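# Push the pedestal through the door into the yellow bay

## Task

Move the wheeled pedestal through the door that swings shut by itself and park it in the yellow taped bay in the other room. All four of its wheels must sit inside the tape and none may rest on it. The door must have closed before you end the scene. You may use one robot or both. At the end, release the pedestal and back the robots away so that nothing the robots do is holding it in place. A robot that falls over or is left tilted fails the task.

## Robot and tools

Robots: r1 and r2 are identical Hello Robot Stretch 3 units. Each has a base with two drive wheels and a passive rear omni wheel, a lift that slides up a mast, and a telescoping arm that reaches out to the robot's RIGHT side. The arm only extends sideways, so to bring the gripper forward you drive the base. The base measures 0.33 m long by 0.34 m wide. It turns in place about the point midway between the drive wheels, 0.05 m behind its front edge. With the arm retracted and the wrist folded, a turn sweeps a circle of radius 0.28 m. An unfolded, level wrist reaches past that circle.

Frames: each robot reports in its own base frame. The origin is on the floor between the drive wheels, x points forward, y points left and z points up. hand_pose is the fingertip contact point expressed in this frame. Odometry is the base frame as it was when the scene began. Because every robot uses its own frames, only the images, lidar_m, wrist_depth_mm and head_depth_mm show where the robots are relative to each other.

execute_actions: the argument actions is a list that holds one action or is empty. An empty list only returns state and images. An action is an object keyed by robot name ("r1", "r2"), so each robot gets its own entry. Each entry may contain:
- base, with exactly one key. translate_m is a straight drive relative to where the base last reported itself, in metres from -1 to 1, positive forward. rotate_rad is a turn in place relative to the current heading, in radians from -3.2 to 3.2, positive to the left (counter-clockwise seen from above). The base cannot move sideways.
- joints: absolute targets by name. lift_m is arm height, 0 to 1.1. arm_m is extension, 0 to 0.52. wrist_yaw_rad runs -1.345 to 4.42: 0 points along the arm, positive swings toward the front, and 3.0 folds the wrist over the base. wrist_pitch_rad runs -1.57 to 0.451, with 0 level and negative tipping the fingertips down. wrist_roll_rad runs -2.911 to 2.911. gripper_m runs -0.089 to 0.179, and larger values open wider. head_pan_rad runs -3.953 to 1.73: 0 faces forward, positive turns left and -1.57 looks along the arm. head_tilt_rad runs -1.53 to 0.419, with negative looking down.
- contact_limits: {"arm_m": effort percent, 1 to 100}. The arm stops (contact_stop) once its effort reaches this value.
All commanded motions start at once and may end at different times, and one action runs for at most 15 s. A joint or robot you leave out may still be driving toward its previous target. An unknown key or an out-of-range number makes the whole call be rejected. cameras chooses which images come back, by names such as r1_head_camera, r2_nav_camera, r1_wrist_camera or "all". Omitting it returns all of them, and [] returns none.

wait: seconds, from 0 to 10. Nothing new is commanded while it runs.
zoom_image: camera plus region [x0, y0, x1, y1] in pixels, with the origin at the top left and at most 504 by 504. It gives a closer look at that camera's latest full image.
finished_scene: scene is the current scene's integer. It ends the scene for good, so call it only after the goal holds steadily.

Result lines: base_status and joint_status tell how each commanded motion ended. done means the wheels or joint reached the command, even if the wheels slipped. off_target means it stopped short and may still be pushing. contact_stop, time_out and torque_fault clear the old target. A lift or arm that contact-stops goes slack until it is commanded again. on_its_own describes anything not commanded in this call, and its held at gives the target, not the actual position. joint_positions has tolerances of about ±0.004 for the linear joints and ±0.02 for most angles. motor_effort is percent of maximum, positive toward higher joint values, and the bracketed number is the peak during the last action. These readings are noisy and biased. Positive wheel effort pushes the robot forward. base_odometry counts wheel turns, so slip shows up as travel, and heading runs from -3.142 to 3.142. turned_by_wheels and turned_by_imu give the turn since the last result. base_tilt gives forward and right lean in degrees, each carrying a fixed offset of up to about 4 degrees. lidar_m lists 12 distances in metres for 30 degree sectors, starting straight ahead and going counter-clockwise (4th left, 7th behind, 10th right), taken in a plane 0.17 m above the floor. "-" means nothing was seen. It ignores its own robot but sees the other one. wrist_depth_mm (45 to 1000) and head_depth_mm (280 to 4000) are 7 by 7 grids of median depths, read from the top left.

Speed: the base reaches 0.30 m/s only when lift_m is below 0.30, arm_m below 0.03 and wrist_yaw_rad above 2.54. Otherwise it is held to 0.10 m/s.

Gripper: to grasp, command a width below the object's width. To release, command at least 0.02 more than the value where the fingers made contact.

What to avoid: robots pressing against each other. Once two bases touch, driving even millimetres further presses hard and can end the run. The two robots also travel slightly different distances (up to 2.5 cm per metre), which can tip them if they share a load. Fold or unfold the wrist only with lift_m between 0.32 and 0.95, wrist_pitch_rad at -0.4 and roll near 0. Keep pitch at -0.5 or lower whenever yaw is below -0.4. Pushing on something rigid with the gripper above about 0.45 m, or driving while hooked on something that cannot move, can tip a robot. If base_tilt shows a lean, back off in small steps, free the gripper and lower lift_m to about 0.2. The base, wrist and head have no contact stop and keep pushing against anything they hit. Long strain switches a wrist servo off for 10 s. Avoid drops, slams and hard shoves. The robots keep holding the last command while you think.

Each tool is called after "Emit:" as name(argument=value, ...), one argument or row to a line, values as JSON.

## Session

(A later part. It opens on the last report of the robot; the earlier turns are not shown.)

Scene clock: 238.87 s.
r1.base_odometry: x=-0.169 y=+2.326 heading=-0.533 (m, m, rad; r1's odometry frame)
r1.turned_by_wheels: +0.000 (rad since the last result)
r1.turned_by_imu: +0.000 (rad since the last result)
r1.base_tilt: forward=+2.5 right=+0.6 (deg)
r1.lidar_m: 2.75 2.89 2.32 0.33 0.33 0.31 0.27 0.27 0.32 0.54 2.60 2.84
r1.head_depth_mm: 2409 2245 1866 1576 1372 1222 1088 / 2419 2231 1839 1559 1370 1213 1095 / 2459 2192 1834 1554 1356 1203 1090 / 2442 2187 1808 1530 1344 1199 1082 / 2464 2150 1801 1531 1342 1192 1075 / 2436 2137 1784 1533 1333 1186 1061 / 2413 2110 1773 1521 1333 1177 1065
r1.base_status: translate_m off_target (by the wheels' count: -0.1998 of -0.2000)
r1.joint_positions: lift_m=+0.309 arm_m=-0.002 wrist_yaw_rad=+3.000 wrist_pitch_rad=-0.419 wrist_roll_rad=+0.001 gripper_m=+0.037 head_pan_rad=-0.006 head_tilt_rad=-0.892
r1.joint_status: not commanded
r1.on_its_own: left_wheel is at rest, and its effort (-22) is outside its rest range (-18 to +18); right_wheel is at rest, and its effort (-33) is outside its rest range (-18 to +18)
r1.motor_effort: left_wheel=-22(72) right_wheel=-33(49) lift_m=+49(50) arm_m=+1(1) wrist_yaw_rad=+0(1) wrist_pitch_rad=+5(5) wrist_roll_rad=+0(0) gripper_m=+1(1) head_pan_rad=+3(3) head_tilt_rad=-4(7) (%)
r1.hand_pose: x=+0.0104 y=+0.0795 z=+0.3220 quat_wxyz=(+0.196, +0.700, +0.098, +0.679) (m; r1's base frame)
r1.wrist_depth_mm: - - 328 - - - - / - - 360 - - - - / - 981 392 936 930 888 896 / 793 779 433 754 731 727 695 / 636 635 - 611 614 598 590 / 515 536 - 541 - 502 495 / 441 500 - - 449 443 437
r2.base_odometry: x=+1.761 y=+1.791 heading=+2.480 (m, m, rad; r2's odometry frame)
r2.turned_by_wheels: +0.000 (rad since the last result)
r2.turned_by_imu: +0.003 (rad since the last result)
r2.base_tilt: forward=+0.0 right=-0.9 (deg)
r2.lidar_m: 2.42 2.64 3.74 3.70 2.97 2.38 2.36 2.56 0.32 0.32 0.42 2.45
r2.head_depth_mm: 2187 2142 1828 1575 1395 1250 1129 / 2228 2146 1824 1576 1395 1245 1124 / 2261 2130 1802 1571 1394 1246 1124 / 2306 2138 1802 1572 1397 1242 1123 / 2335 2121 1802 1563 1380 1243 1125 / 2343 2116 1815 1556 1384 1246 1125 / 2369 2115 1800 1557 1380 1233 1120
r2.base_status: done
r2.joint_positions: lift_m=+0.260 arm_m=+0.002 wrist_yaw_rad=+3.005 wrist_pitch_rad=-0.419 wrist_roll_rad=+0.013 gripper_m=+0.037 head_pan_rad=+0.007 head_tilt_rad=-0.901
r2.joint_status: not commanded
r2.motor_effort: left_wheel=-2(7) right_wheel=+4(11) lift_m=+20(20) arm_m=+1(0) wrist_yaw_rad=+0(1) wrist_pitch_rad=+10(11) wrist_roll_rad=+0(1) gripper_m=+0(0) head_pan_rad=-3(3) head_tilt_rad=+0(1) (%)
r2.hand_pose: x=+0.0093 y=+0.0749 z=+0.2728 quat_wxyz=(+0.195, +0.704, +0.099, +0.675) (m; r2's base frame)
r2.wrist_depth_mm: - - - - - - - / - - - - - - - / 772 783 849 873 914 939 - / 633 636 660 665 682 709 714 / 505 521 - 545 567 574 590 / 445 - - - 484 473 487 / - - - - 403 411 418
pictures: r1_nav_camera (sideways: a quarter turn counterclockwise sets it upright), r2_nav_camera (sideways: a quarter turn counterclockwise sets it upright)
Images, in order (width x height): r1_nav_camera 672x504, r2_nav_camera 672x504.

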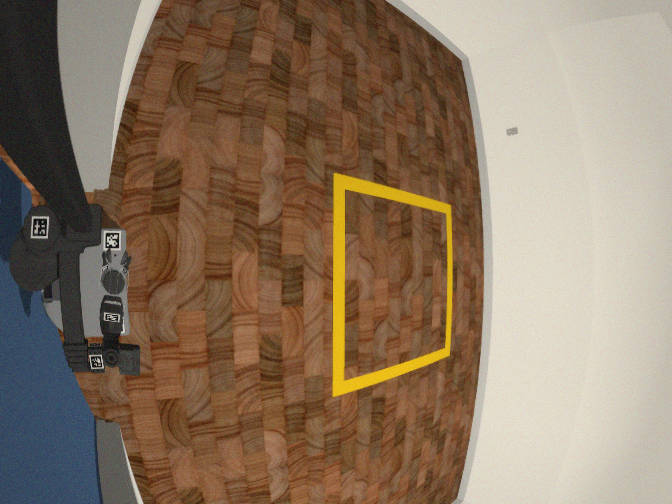

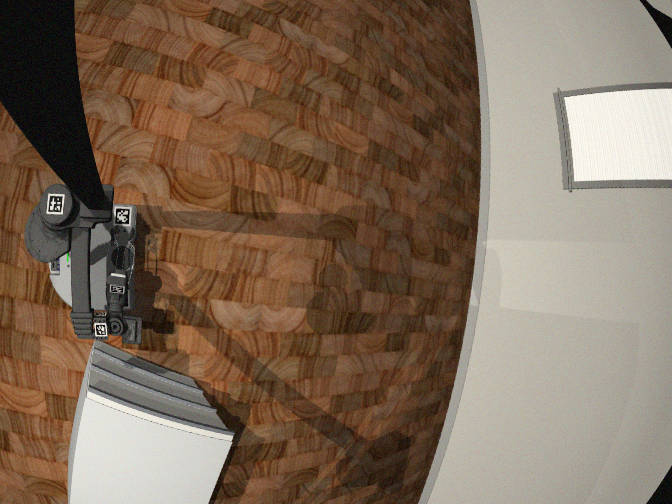

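Emit:
execute_actions(
  actions=[
    {"r1":{"base":{"translate_m":-0.25}},"r2":{"base":{"rotate_rad":-1.706}}},
  ],
  cameras=["r1_nav_camera","r2_nav_camera","r2_head_camera"],
)

Scene clock: 243.93 s.
r1.base_odometry: x=-0.384 y=+2.453 heading=-0.533 (m, m, rad; r1's odometry frame)
r1.turned_by_wheels: +0.000 (rad since the last result)
r1.turned_by_imu: -0.001 (rad since the last result)
r1.base_tilt: forward=+2.4 right=+0.5 (deg)
r1.lidar_m: 2.99 3.12 0.34 0.34 2.38 0.44 0.28 0.25 0.26 0.32 0.56 3.09
r1.head_depth_mm: 2582 2244 1868 1580 1364 1211 1090 / 2574 2221 1833 1577 1362 1214 1092 / 2618 2204 1833 1541 1357 1202 1093 / 2552 2201 1809 1551 1350 1198 1082 / 2589 2163 1810 1546 1342 1193 1082 / 2608 2132 1788 1529 1333 1185 1071 / 2563 2128 1758 1525 1315 1178 1034
r1.base_status: translate_m off_target (by the wheels' count: -0.2499 of -0.2500)
r1.joint_positions: lift_m=+0.309 arm_m=-0.002 wrist_yaw_rad=+3.000 wrist_pitch_rad=-0.419 wrist_roll_rad=+0.001 gripper_m=+0.037 head_pan_rad=-0.006 head_tilt_rad=-0.892
r1.joint_status: not commanded
r1.on_its_own: left_wheel is at rest, and its effort (-23) is outside its rest range (-18 to +18); right_wheel is at rest, and its effort (-19) is outside its rest range (-18 to +18)
r1.motor_effort: left_wheel=-23(40) right_wheel=-19(43) lift_m=+48(48) arm_m=+1(1) wrist_yaw_rad=+0(0) wrist_pitch_rad=+5(5) wrist_roll_rad=+0(0) gripper_m=+1(1) head_pan_rad=+3(3) head_tilt_rad=-4(4) (%)
r1.hand_pose: x=+0.0104 y=+0.0795 z=+0.3220 quat_wxyz=(+0.196, +0.700, +0.098, +0.679) (m; r1's base frame)
r1.wrist_depth_mm: - - - 658 344 - - / - - - 740 380 - - / - 967 957 822 416 885 881 / 821 784 773 697 480 719 699 / 649 641 - 576 563 597 594 / 542 533 - 532 - 507 496 / 472 493 - - 447 441 438
r2.base_odometry: x=+1.762 y=+1.791 heading=+0.774 (m, m, rad; r2's odometry frame)
r2.turned_by_wheels: -1.706 (rad since the last result)
r2.turned_by_imu: -1.743 (rad since the last result)
r2.base_tilt: forward=+0.0 right=-0.8 (deg)
r2.lidar_m: 0.32 0.37 2.53 2.43 2.51 3.42 3.70 3.40 2.45 2.36 2.44 2.25
r2.head_depth_mm: 1984 2146 1827 1564 1389 1247 1127 / 1951 2138 1828 1523 1393 1249 1134 / 1800 2031 1805 966 869 1212 1126 / 1651 1918 1109 966 853 914 1125 / 1525 1771 1111 966 850 1042 1127 / 2073 2132 1788 958 866 1181 1119 / 2013 2133 1789 1561 876 1219 1118
r2.base_status: done
r2.joint_positions: lift_m=+0.260 arm_m=+0.002 wrist_yaw_rad=+3.005 wrist_pitch_rad=-0.419 wrist_roll_rad=+0.013 gripper_m=+0.037 head_pan_rad=+0.007 head_tilt_rad=-0.901
r2.joint_status: not commanded
r2.motor_effort: left_wheel=+2(10) right_wheel=-4(12) lift_m=+20(20) arm_m=+0(0) wrist_yaw_rad=+0(0) wrist_pitch_rad=+11(11) wrist_roll_rad=+0(1) gripper_m=+0(0) head_pan_rad=-4(4) head_tilt_rad=+0(1) (%)
r2.hand_pose: x=+0.0093 y=+0.0749 z=+0.2728 quat_wxyz=(+0.195, +0.704, +0.099, +0.675) (m; r2's base frame)
r2.wrist_depth_mm: - - - - - - - / - - - - - - - / 780 824 855 881 892 953 435 / 621 630 654 669 684 695 414 / 512 522 - 549 567 560 402 / 445 - - - 476 476 397 / - - - - 405 412 395
pictures: r1_nav_camera (sideways: a quarter turn counterclockwise sets it upright), r2_head_camera (sideways: a quarter turn clockwise sets it upright), r2_nav_camera (sideways: a quarter turn counterclockwise sets it upright)
Images, in order (width x height): r1_nav_camera 672x504, r2_head_camera 896x504, r2_nav_camera 672x504.

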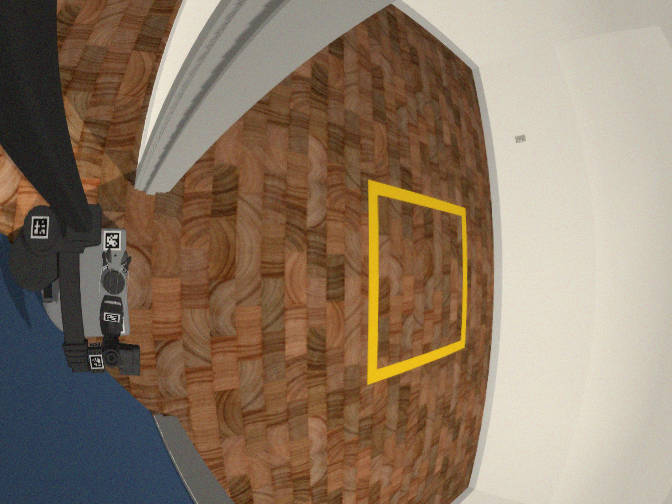

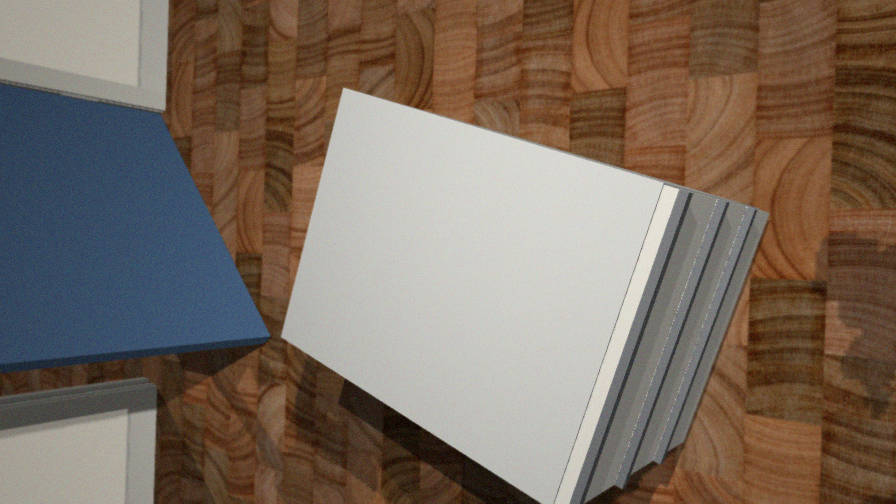

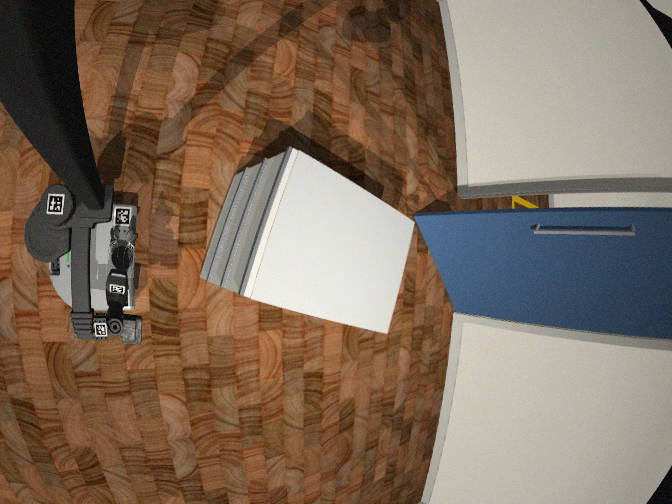

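Emit:
execute_actions(
  actions=[
    {"r1":{"base":{"translate_m":-0.3}},"r2":{"joints":{"lift_m":0.31}}},
  ],
  cameras=["r1_nav_camera"],
)

Emit:
execute_actions(
  actions=[
    {"r1":{"base":{"translate_m":-0.2},"joints":{"head_pan_rad":-1.5,"head_tilt_rad":-1.0}},"r2":{"base":{"translate_m":0.38}}},
  ],
  cameras=["r1_nav_camera","r1_head_camera","r2_nav_camera","r2_head_camera"],
)

Scene clock: 256.13 s.
r1.base_odometry: x=-0.643 y=+2.606 heading=-0.533 (m, m, rad; r1's odometry frame)
r1.turned_by_wheels: +0.000 (rad since the last result)
r1.turned_by_imu: -0.001 (rad since the last result)
r1.base_tilt: forward=+2.3 right=+0.5 (deg)
r1.lidar_m: 3.29 0.50 0.53 1.64 2.39 3.31 0.32 0.24 0.23 0.24 0.34 3.38
r1.head_depth_mm: 2755 2251 1875 1581 1381 1167 818 / 2701 2200 1835 1571 1370 1214 1085 / 2728 2199 1826 1561 1355 1203 1090 / 2744 2193 1821 1555 1347 1199 1081 / 2744 2179 1810 1532 1336 1192 1083 / 2700 2158 1791 1522 1331 1189 1067 / 2635 2130 1756 1514 1044 1151 1066
r1.base_status: done
r1.joint_positions: lift_m=+0.309 arm_m=-0.002 wrist_yaw_rad=+3.000 wrist_pitch_rad=-0.419 wrist_roll_rad=+0.001 gripper_m=+0.037 head_pan_rad=-0.006 head_tilt_rad=-0.892
r1.joint_status: not commanded
r1.motor_effort: left_wheel=-15(33) right_wheel=-6(28) lift_m=+48(48) arm_m=+0(0) wrist_yaw_rad=+0(0) wrist_pitch_rad=+5(5) wrist_roll_rad=+0(0) gripper_m=+1(2) head_pan_rad=+3(3) head_tilt_rad=-4(4) (%)
r1.hand_pose: x=+0.0104 y=+0.0795 z=+0.3220 quat_wxyz=(+0.196, +0.700, +0.098, +0.679) (m; r1's base frame)
r1.wrist_depth_mm: - - - - 932 560 400 / - - - - 976 571 427 / - 986 993 969 886 593 467 / 805 789 756 754 731 593 540 / 635 630 - 609 618 574 581 / 541 542 - 534 - 510 499 / 464 485 - - 449 439 436
r2.base_odometry: x=+1.762 y=+1.791 heading=+0.774 (m, m, rad; r2's odometry frame)
r2.turned_by_wheels: +0.000 (rad since the last result)
r2.turned_by_imu: +0.001 (rad since the last result)
r2.base_tilt: forward=+0.1 right=-0.8 (deg)
r2.lidar_m: 0.32 0.37 2.53 2.43 2.51 3.43 3.71 3.39 2.46 2.35 2.44 2.24
r2.head_depth_mm: 1987 2139 1816 1577 1395 1251 1130 / 1900 2094 1813 1518 1385 1236 1128 / 1544 1867 1834 967 873 1207 1128 / 1356 1582 1110 967 852 913 1131 / 1533 1852 1112 963 851 1043 1123 / 2059 2108 1819 958 862 1187 1118 / 2024 2153 1805 1554 879 1223 1120
r2.base_status: not commanded
r2.joint_positions: lift_m=+0.310 arm_m=+0.002 wrist_yaw_rad=+3.005 wrist_pitch_rad=-0.419 wrist_roll_rad=+0.013 gripper_m=+0.037 head_pan_rad=+0.007 head_tilt_rad=-0.901
r2.joint_status: all done
r2.motor_effort: left_wheel=+2(2) right_wheel=-4(5) lift_m=+37(40) arm_m=+0(0) wrist_yaw_rad=+0(0) wrist_pitch_rad=+10(10) wrist_roll_rad=+1(0) gripper_m=+0(0) head_pan_rad=-4(4) head_tilt_rad=+1(1) (%)
r2.hand_pose: x=+0.0093 y=+0.0749 z=+0.3221 quat_wxyz=(+0.195, +0.704, +0.099, +0.675) (m; r2's base frame)
r2.wrist_depth_mm: - - - - - - - / - - - - - - - / 892 897 966 - - - 434 / 698 713 741 755 777 796 418 / 567 579 - 621 637 612 406 / 488 503 - 525 530 534 396 / 438 - - - 454 467 388
pictures: r1_nav_camera (sideways: a quarter turn counterclockwise sets it upright)
Images, in order (width x height): r1_nav_camera 672x504.

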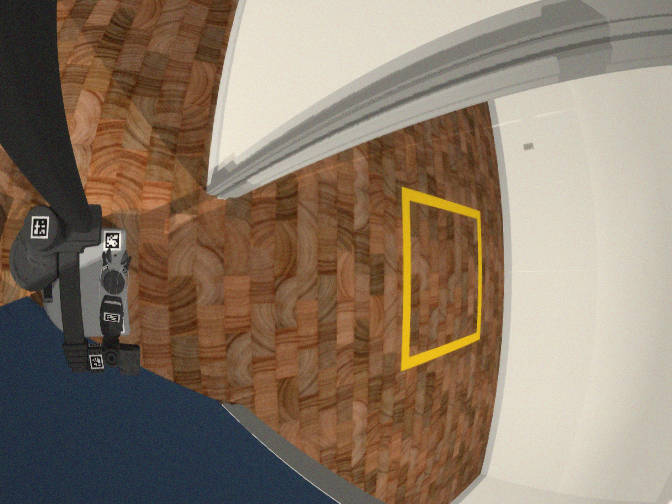

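Scene clock: 260.97 s.
r1.base_odometry: x=-0.815 y=+2.707 heading=-0.533 (m, m, rad; r1's odometry frame)
r1.turned_by_wheels: +0.000 (rad since the last result)
r1.turned_by_imu: -0.001 (rad since the last result)
r1.base_tilt: forward=+2.5 right=+0.5 (deg)
r1.lidar_m: 3.48 0.66 0.84 2.28 2.38 3.33 0.52 0.24 0.22 0.22 0.29 0.62
r1.head_depth_mm: - - - 308 405 1144 1093 / - - 286 336 460 736 1095 / - - 302 374 536 773 - / - - 315 422 638 - - / - 290 347 485 793 1164 1071 / - 306 389 568 1047 1167 1059 / - 325 441 685 1241 1156 1058
r1.base_status: done
r1.joint_positions: lift_m=+0.309 arm_m=-0.002 wrist_yaw_rad=+3.000 wrist_pitch_rad=-0.419 wrist_roll_rad=+0.001 gripper_m=+0.037 head_pan_rad=-1.493 head_tilt_rad=-0.987
r1.joint_status: all done
r1.motor_effort: left_wheel=-11(24) right_wheel=-3(13) lift_m=+48(48) arm_m=+1(1) wrist_yaw_rad=+1(0) wrist_pitch_rad=+5(5) wrist_roll_rad=+0(0) gripper_m=+1(1) head_pan_rad=-3(47) head_tilt_rad=-7(21) (%)
r1.hand_pose: x=+0.0104 y=+0.0795 z=+0.3220 quat_wxyz=(+0.196, +0.700, +0.098, +0.679) (m; r1's base frame)
r1.wrist_depth_mm: - - - - - 842 606 / - - - - - 852 620 / - 953 - 970 948 826 625 / 817 782 758 748 733 723 628 / 637 625 - 608 630 590 578 / 542 536 - 528 - 505 502 / 466 485 - - 443 441 438
r2.base_odometry: x=+2.033 y=+2.056 heading=+0.774 (m, m, rad; r2's odometry frame)
r2.turned_by_wheels: +0.000 (rad since the last result)
r2.turned_by_imu: -0.003 (rad since the last result)
r2.base_tilt: forward=+0.0 right=-0.8 (deg)
r2.lidar_m: - - 0.15 2.43 2.51 3.42 4.10 3.40 2.45 2.35 2.43 -
r2.head_depth_mm: 1625 1888 1808 1569 1398 1252 1131 / 1274 1720 1816 1583 1373 1241 1129 / 914 1122 1465 1578 857 766 702 / 2620 2120 1525 1365 852 765 692 / 2585 2142 1524 965 853 761 691 / 2364 1175 1679 963 852 761 690 / 1646 1932 1797 1565 868 762 689
r2.base_status: done
r2.joint_positions: lift_m=+0.310 arm_m=+0.002 wrist_yaw_rad=+3.005 wrist_pitch_rad=-0.419 wrist_roll_rad=+0.013 gripper_m=+0.037 head_pan_rad=+0.006 head_tilt_rad=-0.899
r2.joint_status: not commanded
r2.on_its_own: right_wheel is at rest, and its effort (+20) is outside its rest range (-18 to +18)
r2.motor_effort: left_wheel=+3(19) right_wheel=+20(66) lift_m=+36(36) arm_m=-1(1) wrist_yaw_rad=+0(1) wrist_pitch_rad=+11(11) wrist_roll_rad=+0(0) gripper_m=+0(0) head_pan_rad=-3(3) head_tilt_rad=-1(2) (%)
r2.hand_pose: x=+0.0093 y=+0.0749 z=+0.3222 quat_wxyz=(+0.195, +0.704, +0.098, +0.676) (m; r2's base frame)
r2.wrist_depth_mm: - - - - 257 121 80 / - - - - 247 119 79 / 904 912 961 - 225 117 78 / 693 697 744 751 192 115 77 / 566 584 - 623 177 113 76 / 493 498 - 532 154 111 75 / 434 - - - 232 101 74
pictures: r1_head_camera (sideways: a quarter turn clockwise sets it upright), r1_nav_camera (sideways: a quarter turn counterclockwise sets it upright), r2_head_camera (sideways: a quarter turn clockwise sets it upright), r2_nav_camera (sideways: a quarter turn counterclockwise sets it upright)
Images, in order (width x height): r1_head_camera 896x504, r1_nav_camera 672x504, r2_head_camera 896x504, r2_nav_camera 672x504.

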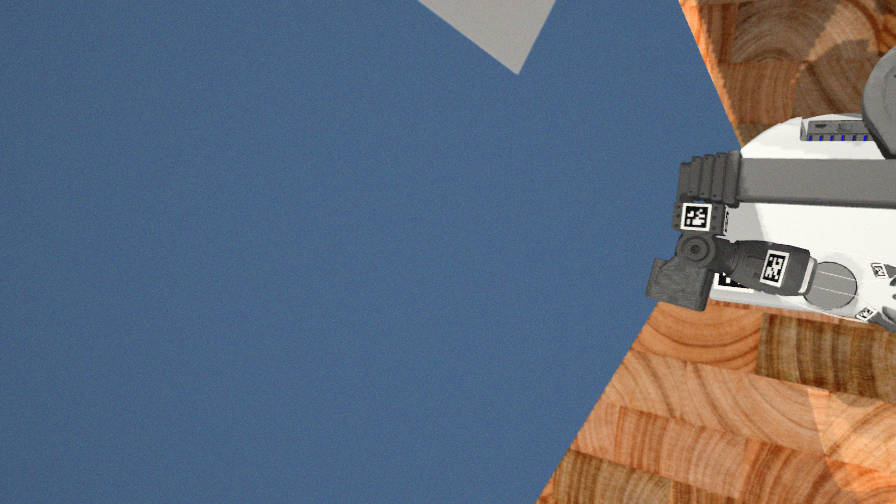

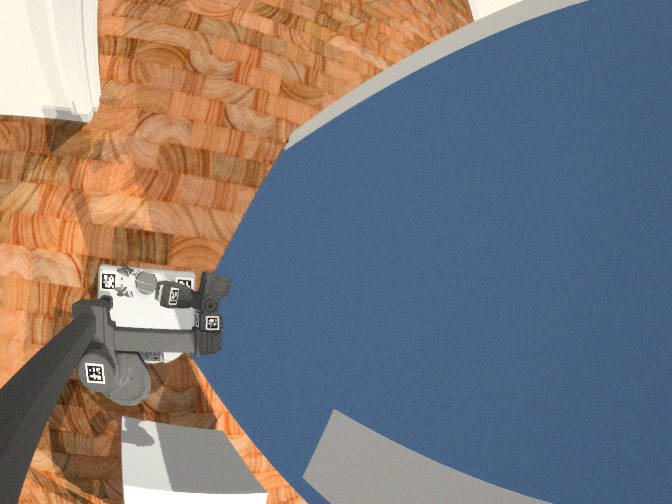

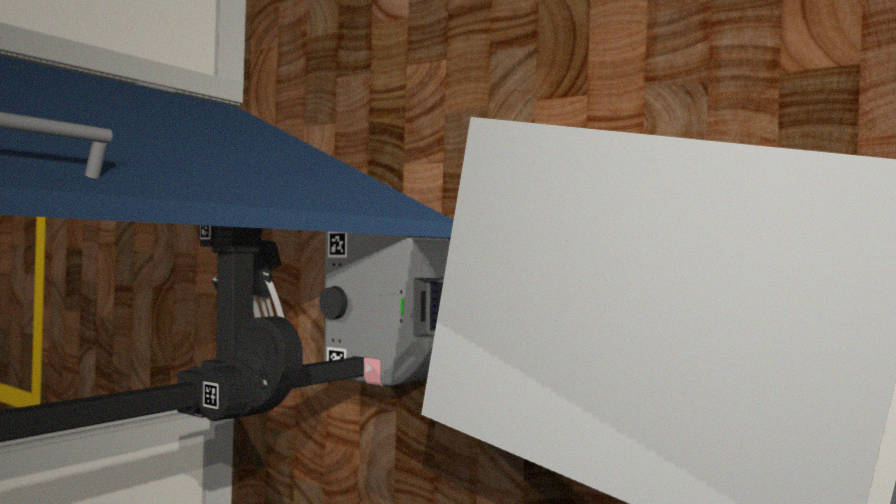

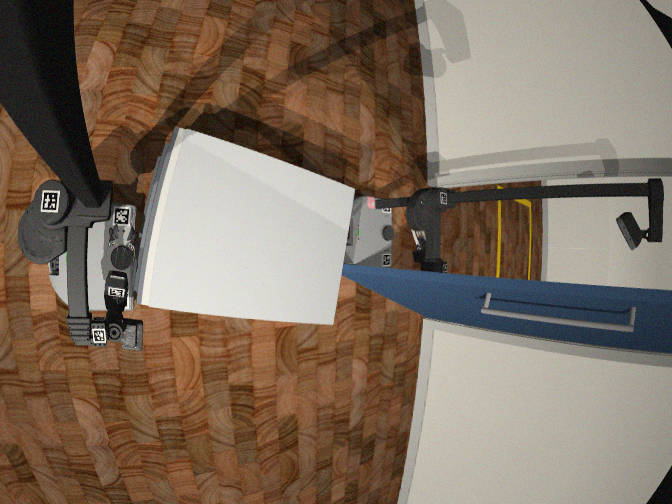

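Emit:
execute_actions(
  actions=[
    {"r1":{"base":{"translate_m":0.05}},"r2":{"base":{"translate_m":-0.03}}},
  ],
  cameras=[],
)

Emit:
execute_actions(
  actions=[
    {"r1":{"base":{"rotate_rad":0.8}}},
  ],
  cameras=["r1_nav_camera","r2_nav_camera","r2_head_camera"],
)

Scene clock: 268.83 s.
r1.base_odometry: x=-0.772 y=+2.682 heading=-0.534 (m, m, rad; r1's odometry frame)
r1.turned_by_wheels: +0.000 (rad since the last result)
r1.turned_by_imu: +0.000 (rad since the last result)
r1.base_tilt: forward=+2.5 right=+0.5 (deg)
r1.lidar_m: 3.41 0.62 0.76 2.28 2.39 3.33 0.57 0.24 0.22 0.23 0.29 0.68
r1.head_depth_mm: - - - 312 407 596 1094 / - - 291 341 466 730 1104 / - - 303 382 546 777 - / - - 324 434 657 - - / - 296 360 502 830 1173 1065 / - 311 406 596 1117 1165 1068 / 291 341 465 729 1244 1148 1057
r1.base_status: done
r1.joint_positions: lift_m=+0.309 arm_m=-0.002 wrist_yaw_rad=+3.000 wrist_pitch_rad=-0.419 wrist_roll_rad=+0.001 gripper_m=+0.037 head_pan_rad=-1.493 head_tilt_rad=-0.987
r1.joint_status: not commanded
r1.motor_effort: left_wheel=-15(15) right_wheel=+6(11) lift_m=+48(48) arm_m=+1(1) wrist_yaw_rad=+0(0) wrist_pitch_rad=+5(5) wrist_roll_rad=+0(0) gripper_m=+1(0) head_pan_rad=-4(4) head_tilt_rad=-6(7) (%)
r1.hand_pose: x=+0.0104 y=+0.0795 z=+0.3220 quat_wxyz=(+0.196, +0.700, +0.098, +0.679) (m; r1's base frame)
r1.wrist_depth_mm: - - - - - 774 555 / - - - - - 800 565 / - 969 - 956 950 806 581 / 791 777 766 732 731 723 573 / 644 635 - 609 629 582 582 / 540 544 - 537 - 501 505 / 467 489 - - 444 443 434
r2.base_odometry: x=+2.012 y=+2.035 heading=+0.774 (m, m, rad; r2's odometry frame)
r2.turned_by_wheels: +0.000 (rad since the last result)
r2.turned_by_imu: +0.001 (rad since the last result)
r2.base_tilt: forward=+0.0 right=-0.8 (deg)
r2.lidar_m: - 0.15 0.16 2.43 2.51 3.44 4.07 3.41 2.45 2.35 2.43 -
r2.head_depth_mm: 1651 1909 1823 1573 1392 1248 1131 / 1364 1822 1818 1584 1372 1254 1131 / 982 1233 1594 967 854 764 703 / 2537 1267 1523 969 856 763 692 / 2600 1452 1584 969 853 765 690 / 2374 1209 1774 962 850 763 689 / 1676 1942 1795 1565 851 763 699
r2.base_status: done
r2.joint_positions: lift_m=+0.310 arm_m=+0.002 wrist_yaw_rad=+3.005 wrist_pitch_rad=-0.419 wrist_roll_rad=+0.013 gripper_m=+0.037 head_pan_rad=+0.006 head_tilt_rad=-0.899
r2.joint_status: not commanded
r2.motor_effort: left_wheel=+1(4) right_wheel=-2(8) lift_m=+35(35) arm_m=+0(1) wrist_yaw_rad=+1(0) wrist_pitch_rad=+11(10) wrist_roll_rad=+1(0) gripper_m=+0(0) head_pan_rad=-3(4) head_tilt_rad=-1(1) (%)
r2.hand_pose: x=+0.0093 y=+0.0749 z=+0.3222 quat_wxyz=(+0.195, +0.704, +0.098, +0.676) (m; r2's base frame)
r2.wrist_depth_mm: - - - - - 176 115 / - - - - 335 173 114 / 887 898 951 - 346 170 113 / 696 711 739 760 331 167 111 / 577 576 - 608 282 150 110 / 486 499 - 529 244 161 108 / 437 - - - 338 157 103
pictures: none
No camera images: the call's "cameras" was empty. Leave "cameras" out to get every camera's image.

Scene clock: 271.07 s.
r1.base_odometry: x=-0.772 y=+2.682 heading=+0.266 (m, m, rad; r1's odometry frame)
r1.turned_by_wheels: +0.800 (rad since the last result)
r1.turned_by_imu: +0.781 (rad since the last result)
r1.base_tilt: forward=+2.5 right=+0.5 (deg)
r1.lidar_m: 0.62 1.12 2.28 2.70 0.57 0.58 0.27 0.27 0.29 0.44 3.43 0.65
r1.head_depth_mm: 394 423 459 500 552 616 694 / 472 515 570 637 719 831 897 / 589 661 751 873 1042 1097 - / 2158 971 1126 1385 1298 - - / 2249 1895 1645 1454 1289 1164 1068 / 2231 1873 1617 1439 1284 1166 1058 / 2186 1851 1622 1426 1279 1163 1055
r1.base_status: done
r1.joint_positions: lift_m=+0.309 arm_m=-0.002 wrist_yaw_rad=+3.000 wrist_pitch_rad=-0.419 wrist_roll_rad=+0.001 gripper_m=+0.037 head_pan_rad=-1.493 head_tilt_rad=-0.988
r1.joint_status: not commanded
r1.on_its_own: left_wheel is at rest, and its effort (-24) is outside its rest range (-18 to +18)
r1.motor_effort: left_wheel=-24(30) right_wheel=+0(15) lift_m=+48(48) arm_m=+1(1) wrist_yaw_rad=+1(0) wrist_pitch_rad=+5(5) wrist_roll_rad=+0(0) gripper_m=+1(1) head_pan_rad=-3(4) head_tilt_rad=-7(7) (%)
r1.hand_pose: x=+0.0104 y=+0.0795 z=+0.3220 quat_wxyz=(+0.196, +0.700, +0.098, +0.679) (m; r1's base frame)
r1.wrist_depth_mm: - - - - - - - / 468 - - - - - - / 487 974 - 984 938 929 892 / 511 722 751 759 740 727 717 / 542 616 - 616 628 587 575 / 537 530 - 530 - 504 503 / 470 487 - - 446 440 432
r2.base_odometry: x=+2.012 y=+2.035 heading=+0.774 (m, m, rad; r2's odometry frame)
r2.turned_by_wheels: +0.000 (rad since the last result)
r2.turned_by_imu: +0.000 (rad since the last result)
r2.base_tilt: forward=+0.0 right=-0.8 (deg)
r2.lidar_m: - 0.15 0.16 2.43 2.51 3.43 4.08 3.40 2.45 2.36 2.44 -
r2.head_depth_mm: 1651 1916 1816 1573 1402 1247 1131 / 1169 1761 1804 1575 1371 1242 1130 / 953 1136 1371 970 853 766 703 / 2611 1315 1554 968 856 765 692 / 2482 1179 1523 964 848 765 692 / 2503 2008 1806 964 853 764 690 / 1692 1962 1812 1559 854 762 699
r2.base_status: not commanded
r2.joint_positions: lift_m=+0.310 arm_m=+0.002 wrist_yaw_rad=+3.005 wrist_pitch_rad=-0.419 wrist_roll_rad=+0.013 gripper_m=+0.037 head_pan_rad=+0.006 head_tilt_rad=-0.899
r2.joint_status: not commanded
r2.motor_effort: left_wheel=+1(0) right_wheel=-1(2) lift_m=+35(35) arm_m=+0(0) wrist_yaw_rad=+1(0) wrist_pitch_rad=+10(10) wrist_roll_rad=+1(0) gripper_m=+0(0) head_pan_rad=-4(4) head_tilt_rad=-1(1) (%)
r2.hand_pose: x=+0.0093 y=+0.0749 z=+0.3222 quat_wxyz=(+0.195, +0.704, +0.098, +0.676) (m; r2's base frame)
r2.wrist_depth_mm: - - - - - 176 115 / - - - - 334 174 114 / 902 899 981 - 342 169 113 / 708 704 732 755 335 167 111 / 578 586 - 614 279 150 110 / 490 500 - 525 246 160 108 / 434 - - - 336 157 103
pictures: r1_nav_camera (sideways: a quarter turn counterclockwise sets it upright), r2_head_camera (sideways: a quarter turn clockwise sets it upright), r2_nav_camera (sideways: a quarter turn counterclockwise sets it upright)
Images, in order (width x height): r1_nav_camera 672x504, r2_head_camera 896x504, r2_nav_camera 672x504.

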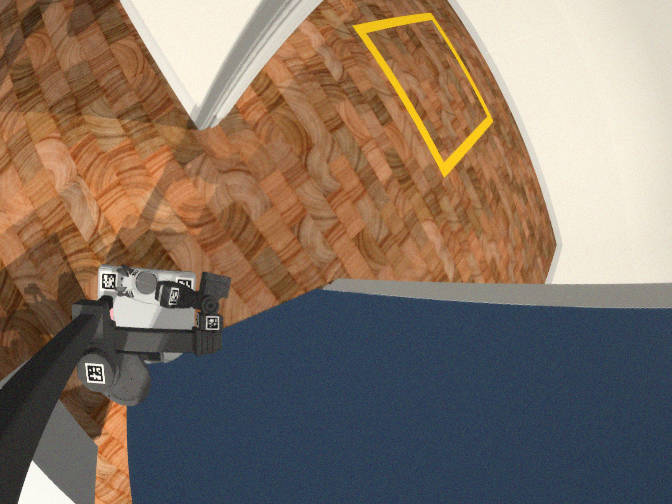

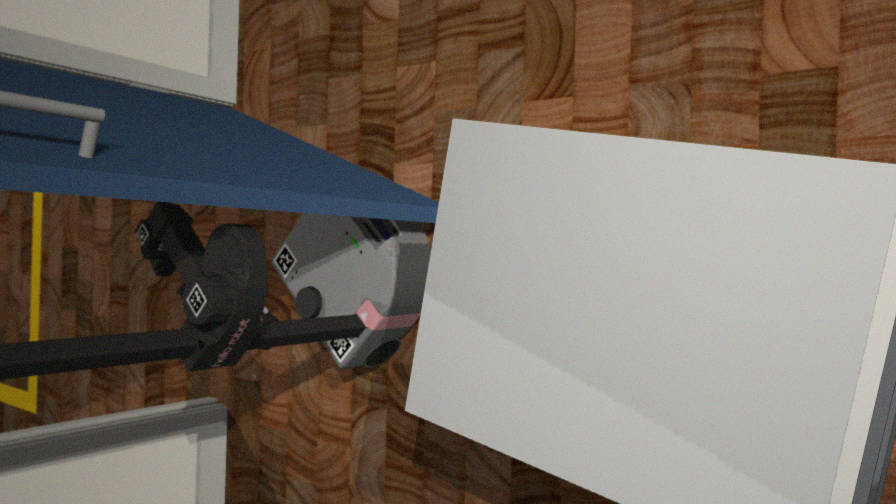

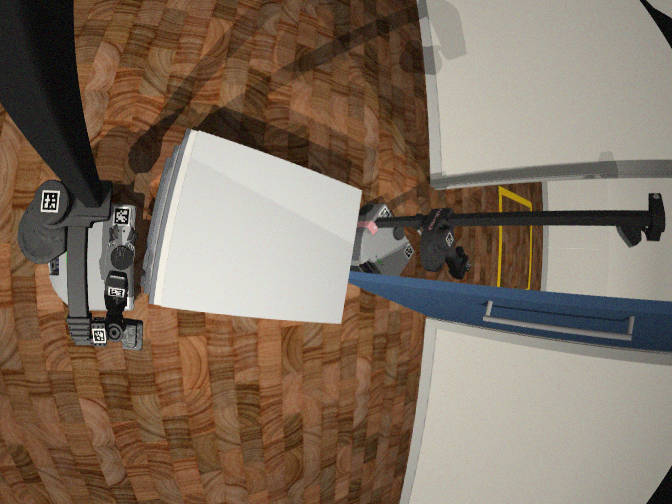

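Emit:
execute_actions(
  actions=[
    {"r1":{"base":{"rotate_rad":0.8}}},
  ],
  cameras=["r1_nav_camera"],
)

Emit:
execute_actions(
  actions=[
    {"r1":{"base":{"translate_m":-0.3}}},
  ],
  cameras=["r1_nav_camera","r2_head_camera"],
)

Scene clock: 274.20 s.
r1.base_odometry: x=-0.772 y=+2.682 heading=+1.066 (m, m, rad; r1's odometry frame)
r1.turned_by_wheels: +0.800 (rad since the last result)
r1.turned_by_imu: +0.784 (rad since the last result)
r1.base_tilt: forward=+2.4 right=+0.5 (deg)
r1.lidar_m: 2.28 2.40 3.37 0.57 0.29 0.27 0.27 0.34 0.76 3.42 0.62 0.78
r1.head_depth_mm: 2325 1956 1703 1489 1319 994 762 / 2279 1950 1685 1469 1317 1190 1020 / 2274 1909 1677 1463 1297 1221 - / 2256 1899 1647 1454 1285 - - / 2261 1884 1651 1446 1287 1168 1068 / 2241 1874 1632 1310 1280 1165 1062 / 2183 1746 823 1077 1273 1159 1054
r1.base_status: done
r1.joint_positions: lift_m=+0.309 arm_m=-0.002 wrist_yaw_rad=+3.000 wrist_pitch_rad=-0.419 wrist_roll_rad=+0.001 gripper_m=+0.037 head_pan_rad=-1.493 head_tilt_rad=-0.988
r1.joint_status: not commanded
r1.on_its_own: left_wheel is at rest, and its effort (-23) is outside its rest range (-18 to +18)
r1.motor_effort: left_wheel=-23(36) right_wheel=-6(6) lift_m=+48(48) arm_m=+0(1) wrist_yaw_rad=+1(0) wrist_pitch_rad=+5(5) wrist_roll_rad=+0(0) gripper_m=+1(1) head_pan_rad=-4(4) head_tilt_rad=-7(7) (%)
r1.hand_pose: x=+0.0104 y=+0.0795 z=+0.3220 quat_wxyz=(+0.196, +0.700, +0.098, +0.679) (m; r1's base frame)
r1.wrist_depth_mm: 258 - 565 569 - - - / 267 - 616 610 - - - / 275 313 692 681 946 913 906 / 277 331 720 734 732 719 712 / 286 355 - 602 619 582 585 / 288 381 - 537 - 503 497 / 292 348 - - 446 440 437
r2.base_odometry: x=+2.012 y=+2.035 heading=+0.774 (m, m, rad; r2's odometry frame)
r2.turned_by_wheels: +0.000 (rad since the last result)
r2.turned_by_imu: +0.000 (rad since the last result)
r2.base_tilt: forward=+0.0 right=-0.9 (deg)
r2.lidar_m: - 0.15 0.16 2.42 2.52 3.42 4.08 3.40 2.46 2.36 2.44 -
r2.head_depth_mm: 1659 1905 1812 1575 1391 1250 1129 / 1194 1775 1840 1574 1362 1247 1125 / 944 1127 1384 969 857 768 703 / 2445 1227 1528 964 855 767 693 / 2594 1986 1699 964 855 761 691 / 2596 2032 1813 962 851 763 690 / 1680 1951 1792 1558 853 763 699
r2.base_status: not commanded
r2.joint_positions: lift_m=+0.310 arm_m=+0.002 wrist_yaw_rad=+3.005 wrist_pitch_rad=-0.419 wrist_roll_rad=+0.013 gripper_m=+0.037 head_pan_rad=+0.006 head_tilt_rad=-0.899
r2.joint_status: not commanded
r2.motor_effort: left_wheel=+1(1) right_wheel=-2(2) lift_m=+36(36) arm_m=-1(1) wrist_yaw_rad=+1(0) wrist_pitch_rad=+10(11) wrist_roll_rad=+0(0) gripper_m=+0(0) head_pan_rad=-3(3) head_tilt_rad=-1(1) (%)
r2.hand_pose: x=+0.0093 y=+0.0749 z=+0.3222 quat_wxyz=(+0.195, +0.704, +0.098, +0.676) (m; r2's base frame)
r2.wrist_depth_mm: - - - - - 176 116 / - - - - 331 173 114 / 894 892 964 - 344 170 113 / 694 711 754 749 330 167 111 / 574 584 - 612 284 149 110 / 483 502 - 536 243 160 108 / 434 - - - 337 157 103
pictures: r1_nav_camera (sideways: a quarter turn counterclockwise sets it upright)
Images, in order (width x height): r1_nav_camera 672x504.

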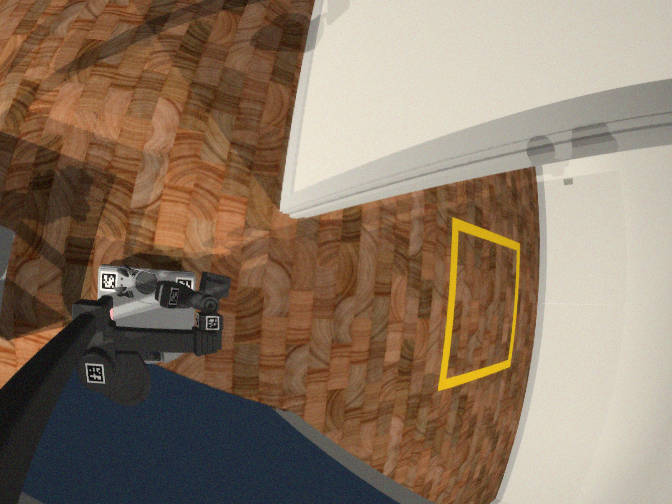

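Scene clock: 278.50 s.
r1.base_odometry: x=-0.916 y=+2.421 heading=+1.057 (m, m, rad; r1's odometry frame)
r1.turned_by_wheels: -0.009 (rad since the last result)
r1.turned_by_imu: +0.003 (rad since the last result)
r1.base_tilt: forward=+2.4 right=+0.5 (deg)
r1.lidar_m: 2.42 2.69 0.63 0.63 0.43 0.29 0.27 0.28 0.36 3.42 0.82 0.80
r1.head_depth_mm: 2343 1953 1701 703 699 690 685 / 2285 1926 1665 1462 981 967 893 / 2280 1921 1659 1453 1310 1212 - / 2260 1896 1657 1455 1294 - - / 2225 1898 1644 1442 1285 1174 1068 / 2215 1876 1619 1439 1284 1157 1063 / 2174 1864 1614 1416 1271 1154 1061
r1.base_status: translate_m off_target (by the wheels' count: -0.2980 of -0.3000)
r1.joint_positions: lift_m=+0.309 arm_m=-0.002 wrist_yaw_rad=+3.001 wrist_pitch_rad=-0.418 wrist_roll_rad=+0.001 gripper_m=+0.037 head_pan_rad=-1.494 head_tilt_rad=-0.989
r1.joint_status: not commanded
r1.on_its_own: left_wheel is at rest, and its effort (-100) is outside its rest range (-18 to +18); right_wheel is at rest, and its effort (-83) is outside its rest range (-18 to +18)
r1.motor_effort: left_wheel=-100(100) right_wheel=-83(100) lift_m=+48(48) arm_m=+1(0) wrist_yaw_rad=+0(1) wrist_pitch_rad=+5(5) wrist_roll_rad=+1(0) gripper_m=+1(1) head_pan_rad=-3(4) head_tilt_rad=-5(7) (%)
r1.hand_pose: x=+0.0103 y=+0.0795 z=+0.3221 quat_wxyz=(+0.196, +0.700, +0.098, +0.679) (m; r1's base frame)
r1.wrist_depth_mm: - - - 611 600 - - / - - - 667 673 - - / - - 987 749 741 865 872 / 722 810 773 761 728 705 711 / 414 642 - 615 618 597 583 / 398 528 - 530 - 503 497 / 378 484 - - 449 439 434
r2.base_odometry: x=+2.012 y=+2.035 heading=+0.774 (m, m, rad; r2's odometry frame)
r2.turned_by_wheels: +0.000 (rad since the last result)
r2.turned_by_imu: +0.000 (rad since the last result)
r2.base_tilt: forward=+0.0 right=-0.9 (deg)
r2.lidar_m: - 0.15 0.16 2.43 2.51 3.41 4.07 3.41 2.44 2.35 2.43 -
r2.head_depth_mm: 1373 1318 1481 1526 1397 1249 1129 / 2470 1235 1563 1577 1376 1253 1129 / 2612 1998 1591 969 855 764 705 / 2626 2149 1823 965 853 766 690 / 2622 2140 1796 964 853 761 691 / 2584 2024 1801 967 852 762 692 / 1668 1954 1810 1562 850 761 701
r2.base_status: not commanded
r2.joint_positions: lift_m=+0.310 arm_m=+0.002 wrist_yaw_rad=+3.005 wrist_pitch_rad=-0.419 wrist_roll_rad=+0.013 gripper_m=+0.037 head_pan_rad=+0.006 head_tilt_rad=-0.899
r2.joint_status: not commanded
r2.motor_effort: left_wheel=+1(1) right_wheel=-2(2) lift_m=+36(35) arm_m=+0(1) wrist_yaw_rad=+0(0) wrist_pitch_rad=+11(10) wrist_roll_rad=+1(1) gripper_m=+0(0) head_pan_rad=-3(4) head_tilt_rad=-1(1) (%)
r2.hand_pose: x=+0.0093 y=+0.0749 z=+0.3222 quat_wxyz=(+0.195, +0.704, +0.098, +0.676) (m; r2's base frame)
r2.wrist_depth_mm: - - - - - 176 115 / - - - - 334 173 114 / 887 886 930 - 343 170 112 / 700 715 745 746 332 167 111 / 580 579 - 610 282 150 110 / 489 504 - 529 244 160 109 / 439 - - - 337 157 103
pictures: r1_nav_camera (sideways: a quarter turn counterclockwise sets it upright), r2_head_camera (sideways: a quarter turn clockwise sets it upright)
Images, in order (width x height): r1_nav_camera 672x504, r2_head_camera 896x504.

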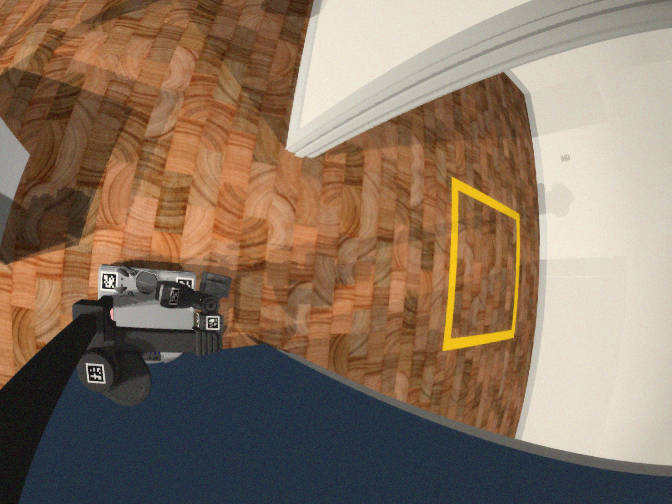

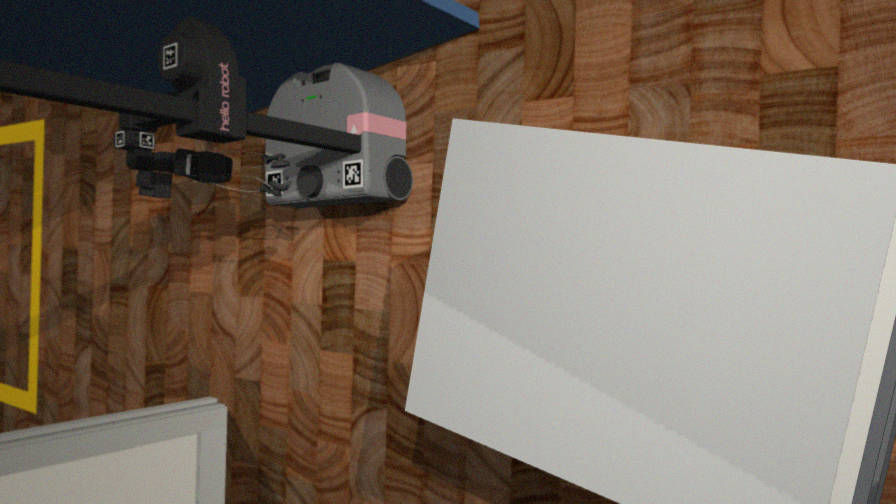

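Emit:
execute_actions(
  actions=[
    {"r1":{"base":{"translate_m":0.01},"joints":{"head_pan_rad":-2.6,"head_tilt_rad":-1.0}}},
  ],
  cameras=["r1_nav_camera","r1_head_camera","r2_nav_camera"],
)

Scene clock: 281.10 s.
r1.base_odometry: x=-0.911 y=+2.430 heading=+1.057 (m, m, rad; r1's odometry frame)
r1.turned_by_wheels: +0.000 (rad since the last result)
r1.turned_by_imu: +0.001 (rad since the last result)
r1.base_tilt: forward=+2.5 right=+0.5 (deg)
r1.lidar_m: 2.42 2.68 0.63 0.63 0.43 0.29 0.27 0.28 0.36 3.41 0.81 0.79
r1.head_depth_mm: - - 319 399 533 806 1104 / - 294 343 438 605 802 - / - 305 371 484 698 - - / 285 322 403 543 825 - - / 296 346 443 614 1013 - 1041 / 304 375 490 713 1236 1194 1055 / 325 408 551 846 1280 1162 1057
r1.base_status: done
r1.joint_positions: lift_m=+0.309 arm_m=-0.002 wrist_yaw_rad=+3.000 wrist_pitch_rad=-0.418 wrist_roll_rad=+0.001 gripper_m=+0.037 head_pan_rad=-2.593 head_tilt_rad=-0.989
r1.joint_status: all done
r1.motor_effort: left_wheel=-14(100) right_wheel=-9(82) lift_m=+48(48) arm_m=+1(1) wrist_yaw_rad=+0(1) wrist_pitch_rad=+5(5) wrist_roll_rad=+0(0) gripper_m=+1(1) head_pan_rad=-4(47) head_tilt_rad=-7(6) (%)
r1.hand_pose: x=+0.0103 y=+0.0795 z=+0.3221 quat_wxyz=(+0.196, +0.700, +0.098, +0.679) (m; r1's base frame)
r1.wrist_depth_mm: - - - 617 615 - - / - - - 676 648 - - / - - 988 736 736 897 873 / 436 775 763 748 721 723 705 / 408 628 - 619 622 595 581 / 391 522 - 536 - 507 503 / 371 481 - - 449 443 434
r2.base_odometry: x=+2.012 y=+2.035 heading=+0.774 (m, m, rad; r2's odometry frame)
r2.turned_by_wheels: +0.000 (rad since the last result)
r2.turned_by_imu: +0.000 (rad since the last result)
r2.base_tilt: forward=+0.0 right=-0.8 (deg)
r2.lidar_m: - 0.15 0.16 2.43 2.51 3.41 4.07 3.41 2.45 2.36 2.43 -
r2.head_depth_mm: 1361 1311 1457 1503 1393 1249 1139 / 1615 1236 1556 1578 1371 1250 1125 / 2618 1989 1581 972 855 767 703 / 2610 2124 1804 969 853 766 690 / 2601 2122 1807 967 851 762 689 / 2598 2010 1810 964 851 762 690 / 1674 1952 1806 1580 850 761 699
r2.base_status: not commanded
r2.joint_positions: lift_m=+0.310 arm_m=+0.002 wrist_yaw_rad=+3.005 wrist_pitch_rad=-0.419 wrist_roll_rad=+0.013 gripper_m=+0.037 head_pan_rad=+0.006 head_tilt_rad=-0.899
r2.joint_status: not commanded
r2.motor_effort: left_wheel=+1(1) right_wheel=-2(2) lift_m=+36(36) arm_m=-1(0) wrist_yaw_rad=+0(0) wrist_pitch_rad=+10(10) wrist_roll_rad=+0(0) gripper_m=+0(0) head_pan_rad=-4(3) head_tilt_rad=-1(1) (%)
r2.hand_pose: x=+0.0093 y=+0.0749 z=+0.3222 quat_wxyz=(+0.195, +0.704, +0.098, +0.676) (m; r2's base frame)
r2.wrist_depth_mm: - - - - - 176 116 / - - - - 336 173 114 / 888 907 932 - 345 170 113 / 698 710 739 753 332 167 111 / 575 585 - 612 286 149 110 / 494 504 - 532 244 160 109 / 440 - - - 340 157 103
pictures: r1_head_camera (sideways: a quarter turn clockwise sets it upright), r1_nav_camera (sideways: a quarter turn counterclockwise sets it upright), r2_nav_camera (sideways: a quarter turn counterclockwise sets it upright)
Images, in order (width x height): r1_head_camera 896x504, r1_nav_camera 672x504, r2_nav_camera 672x504.

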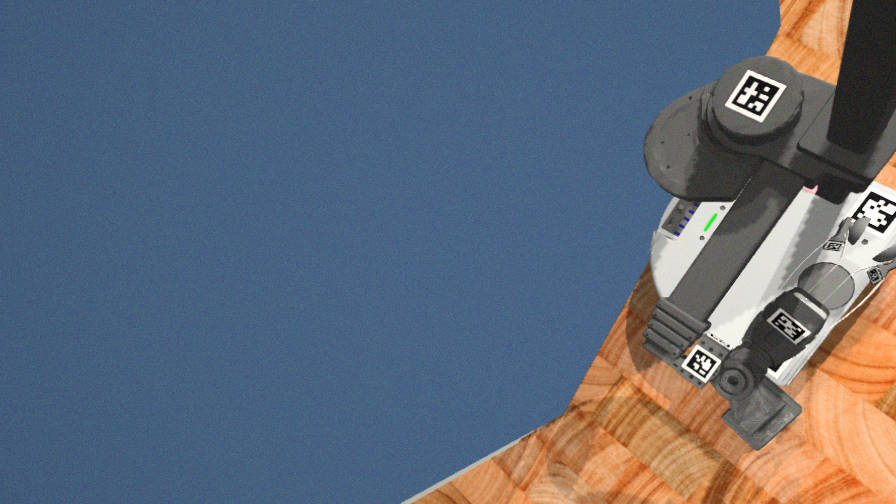

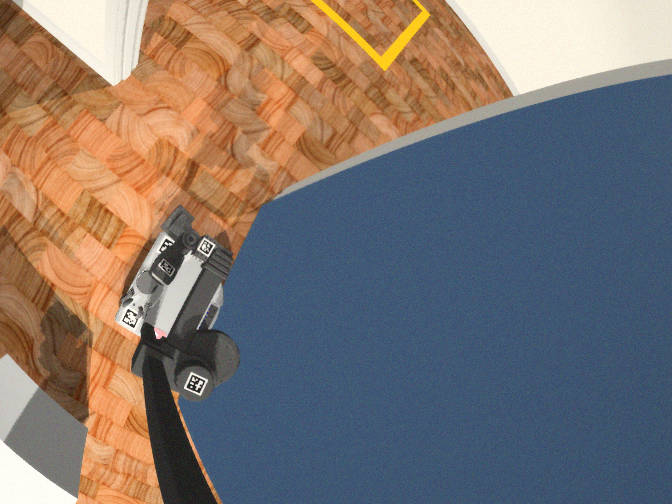

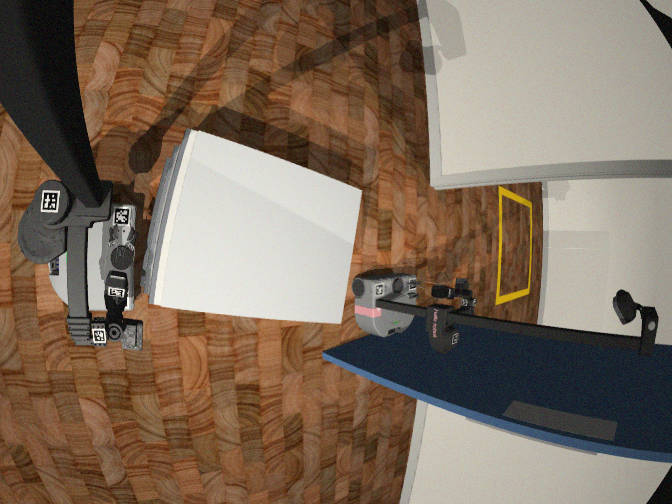

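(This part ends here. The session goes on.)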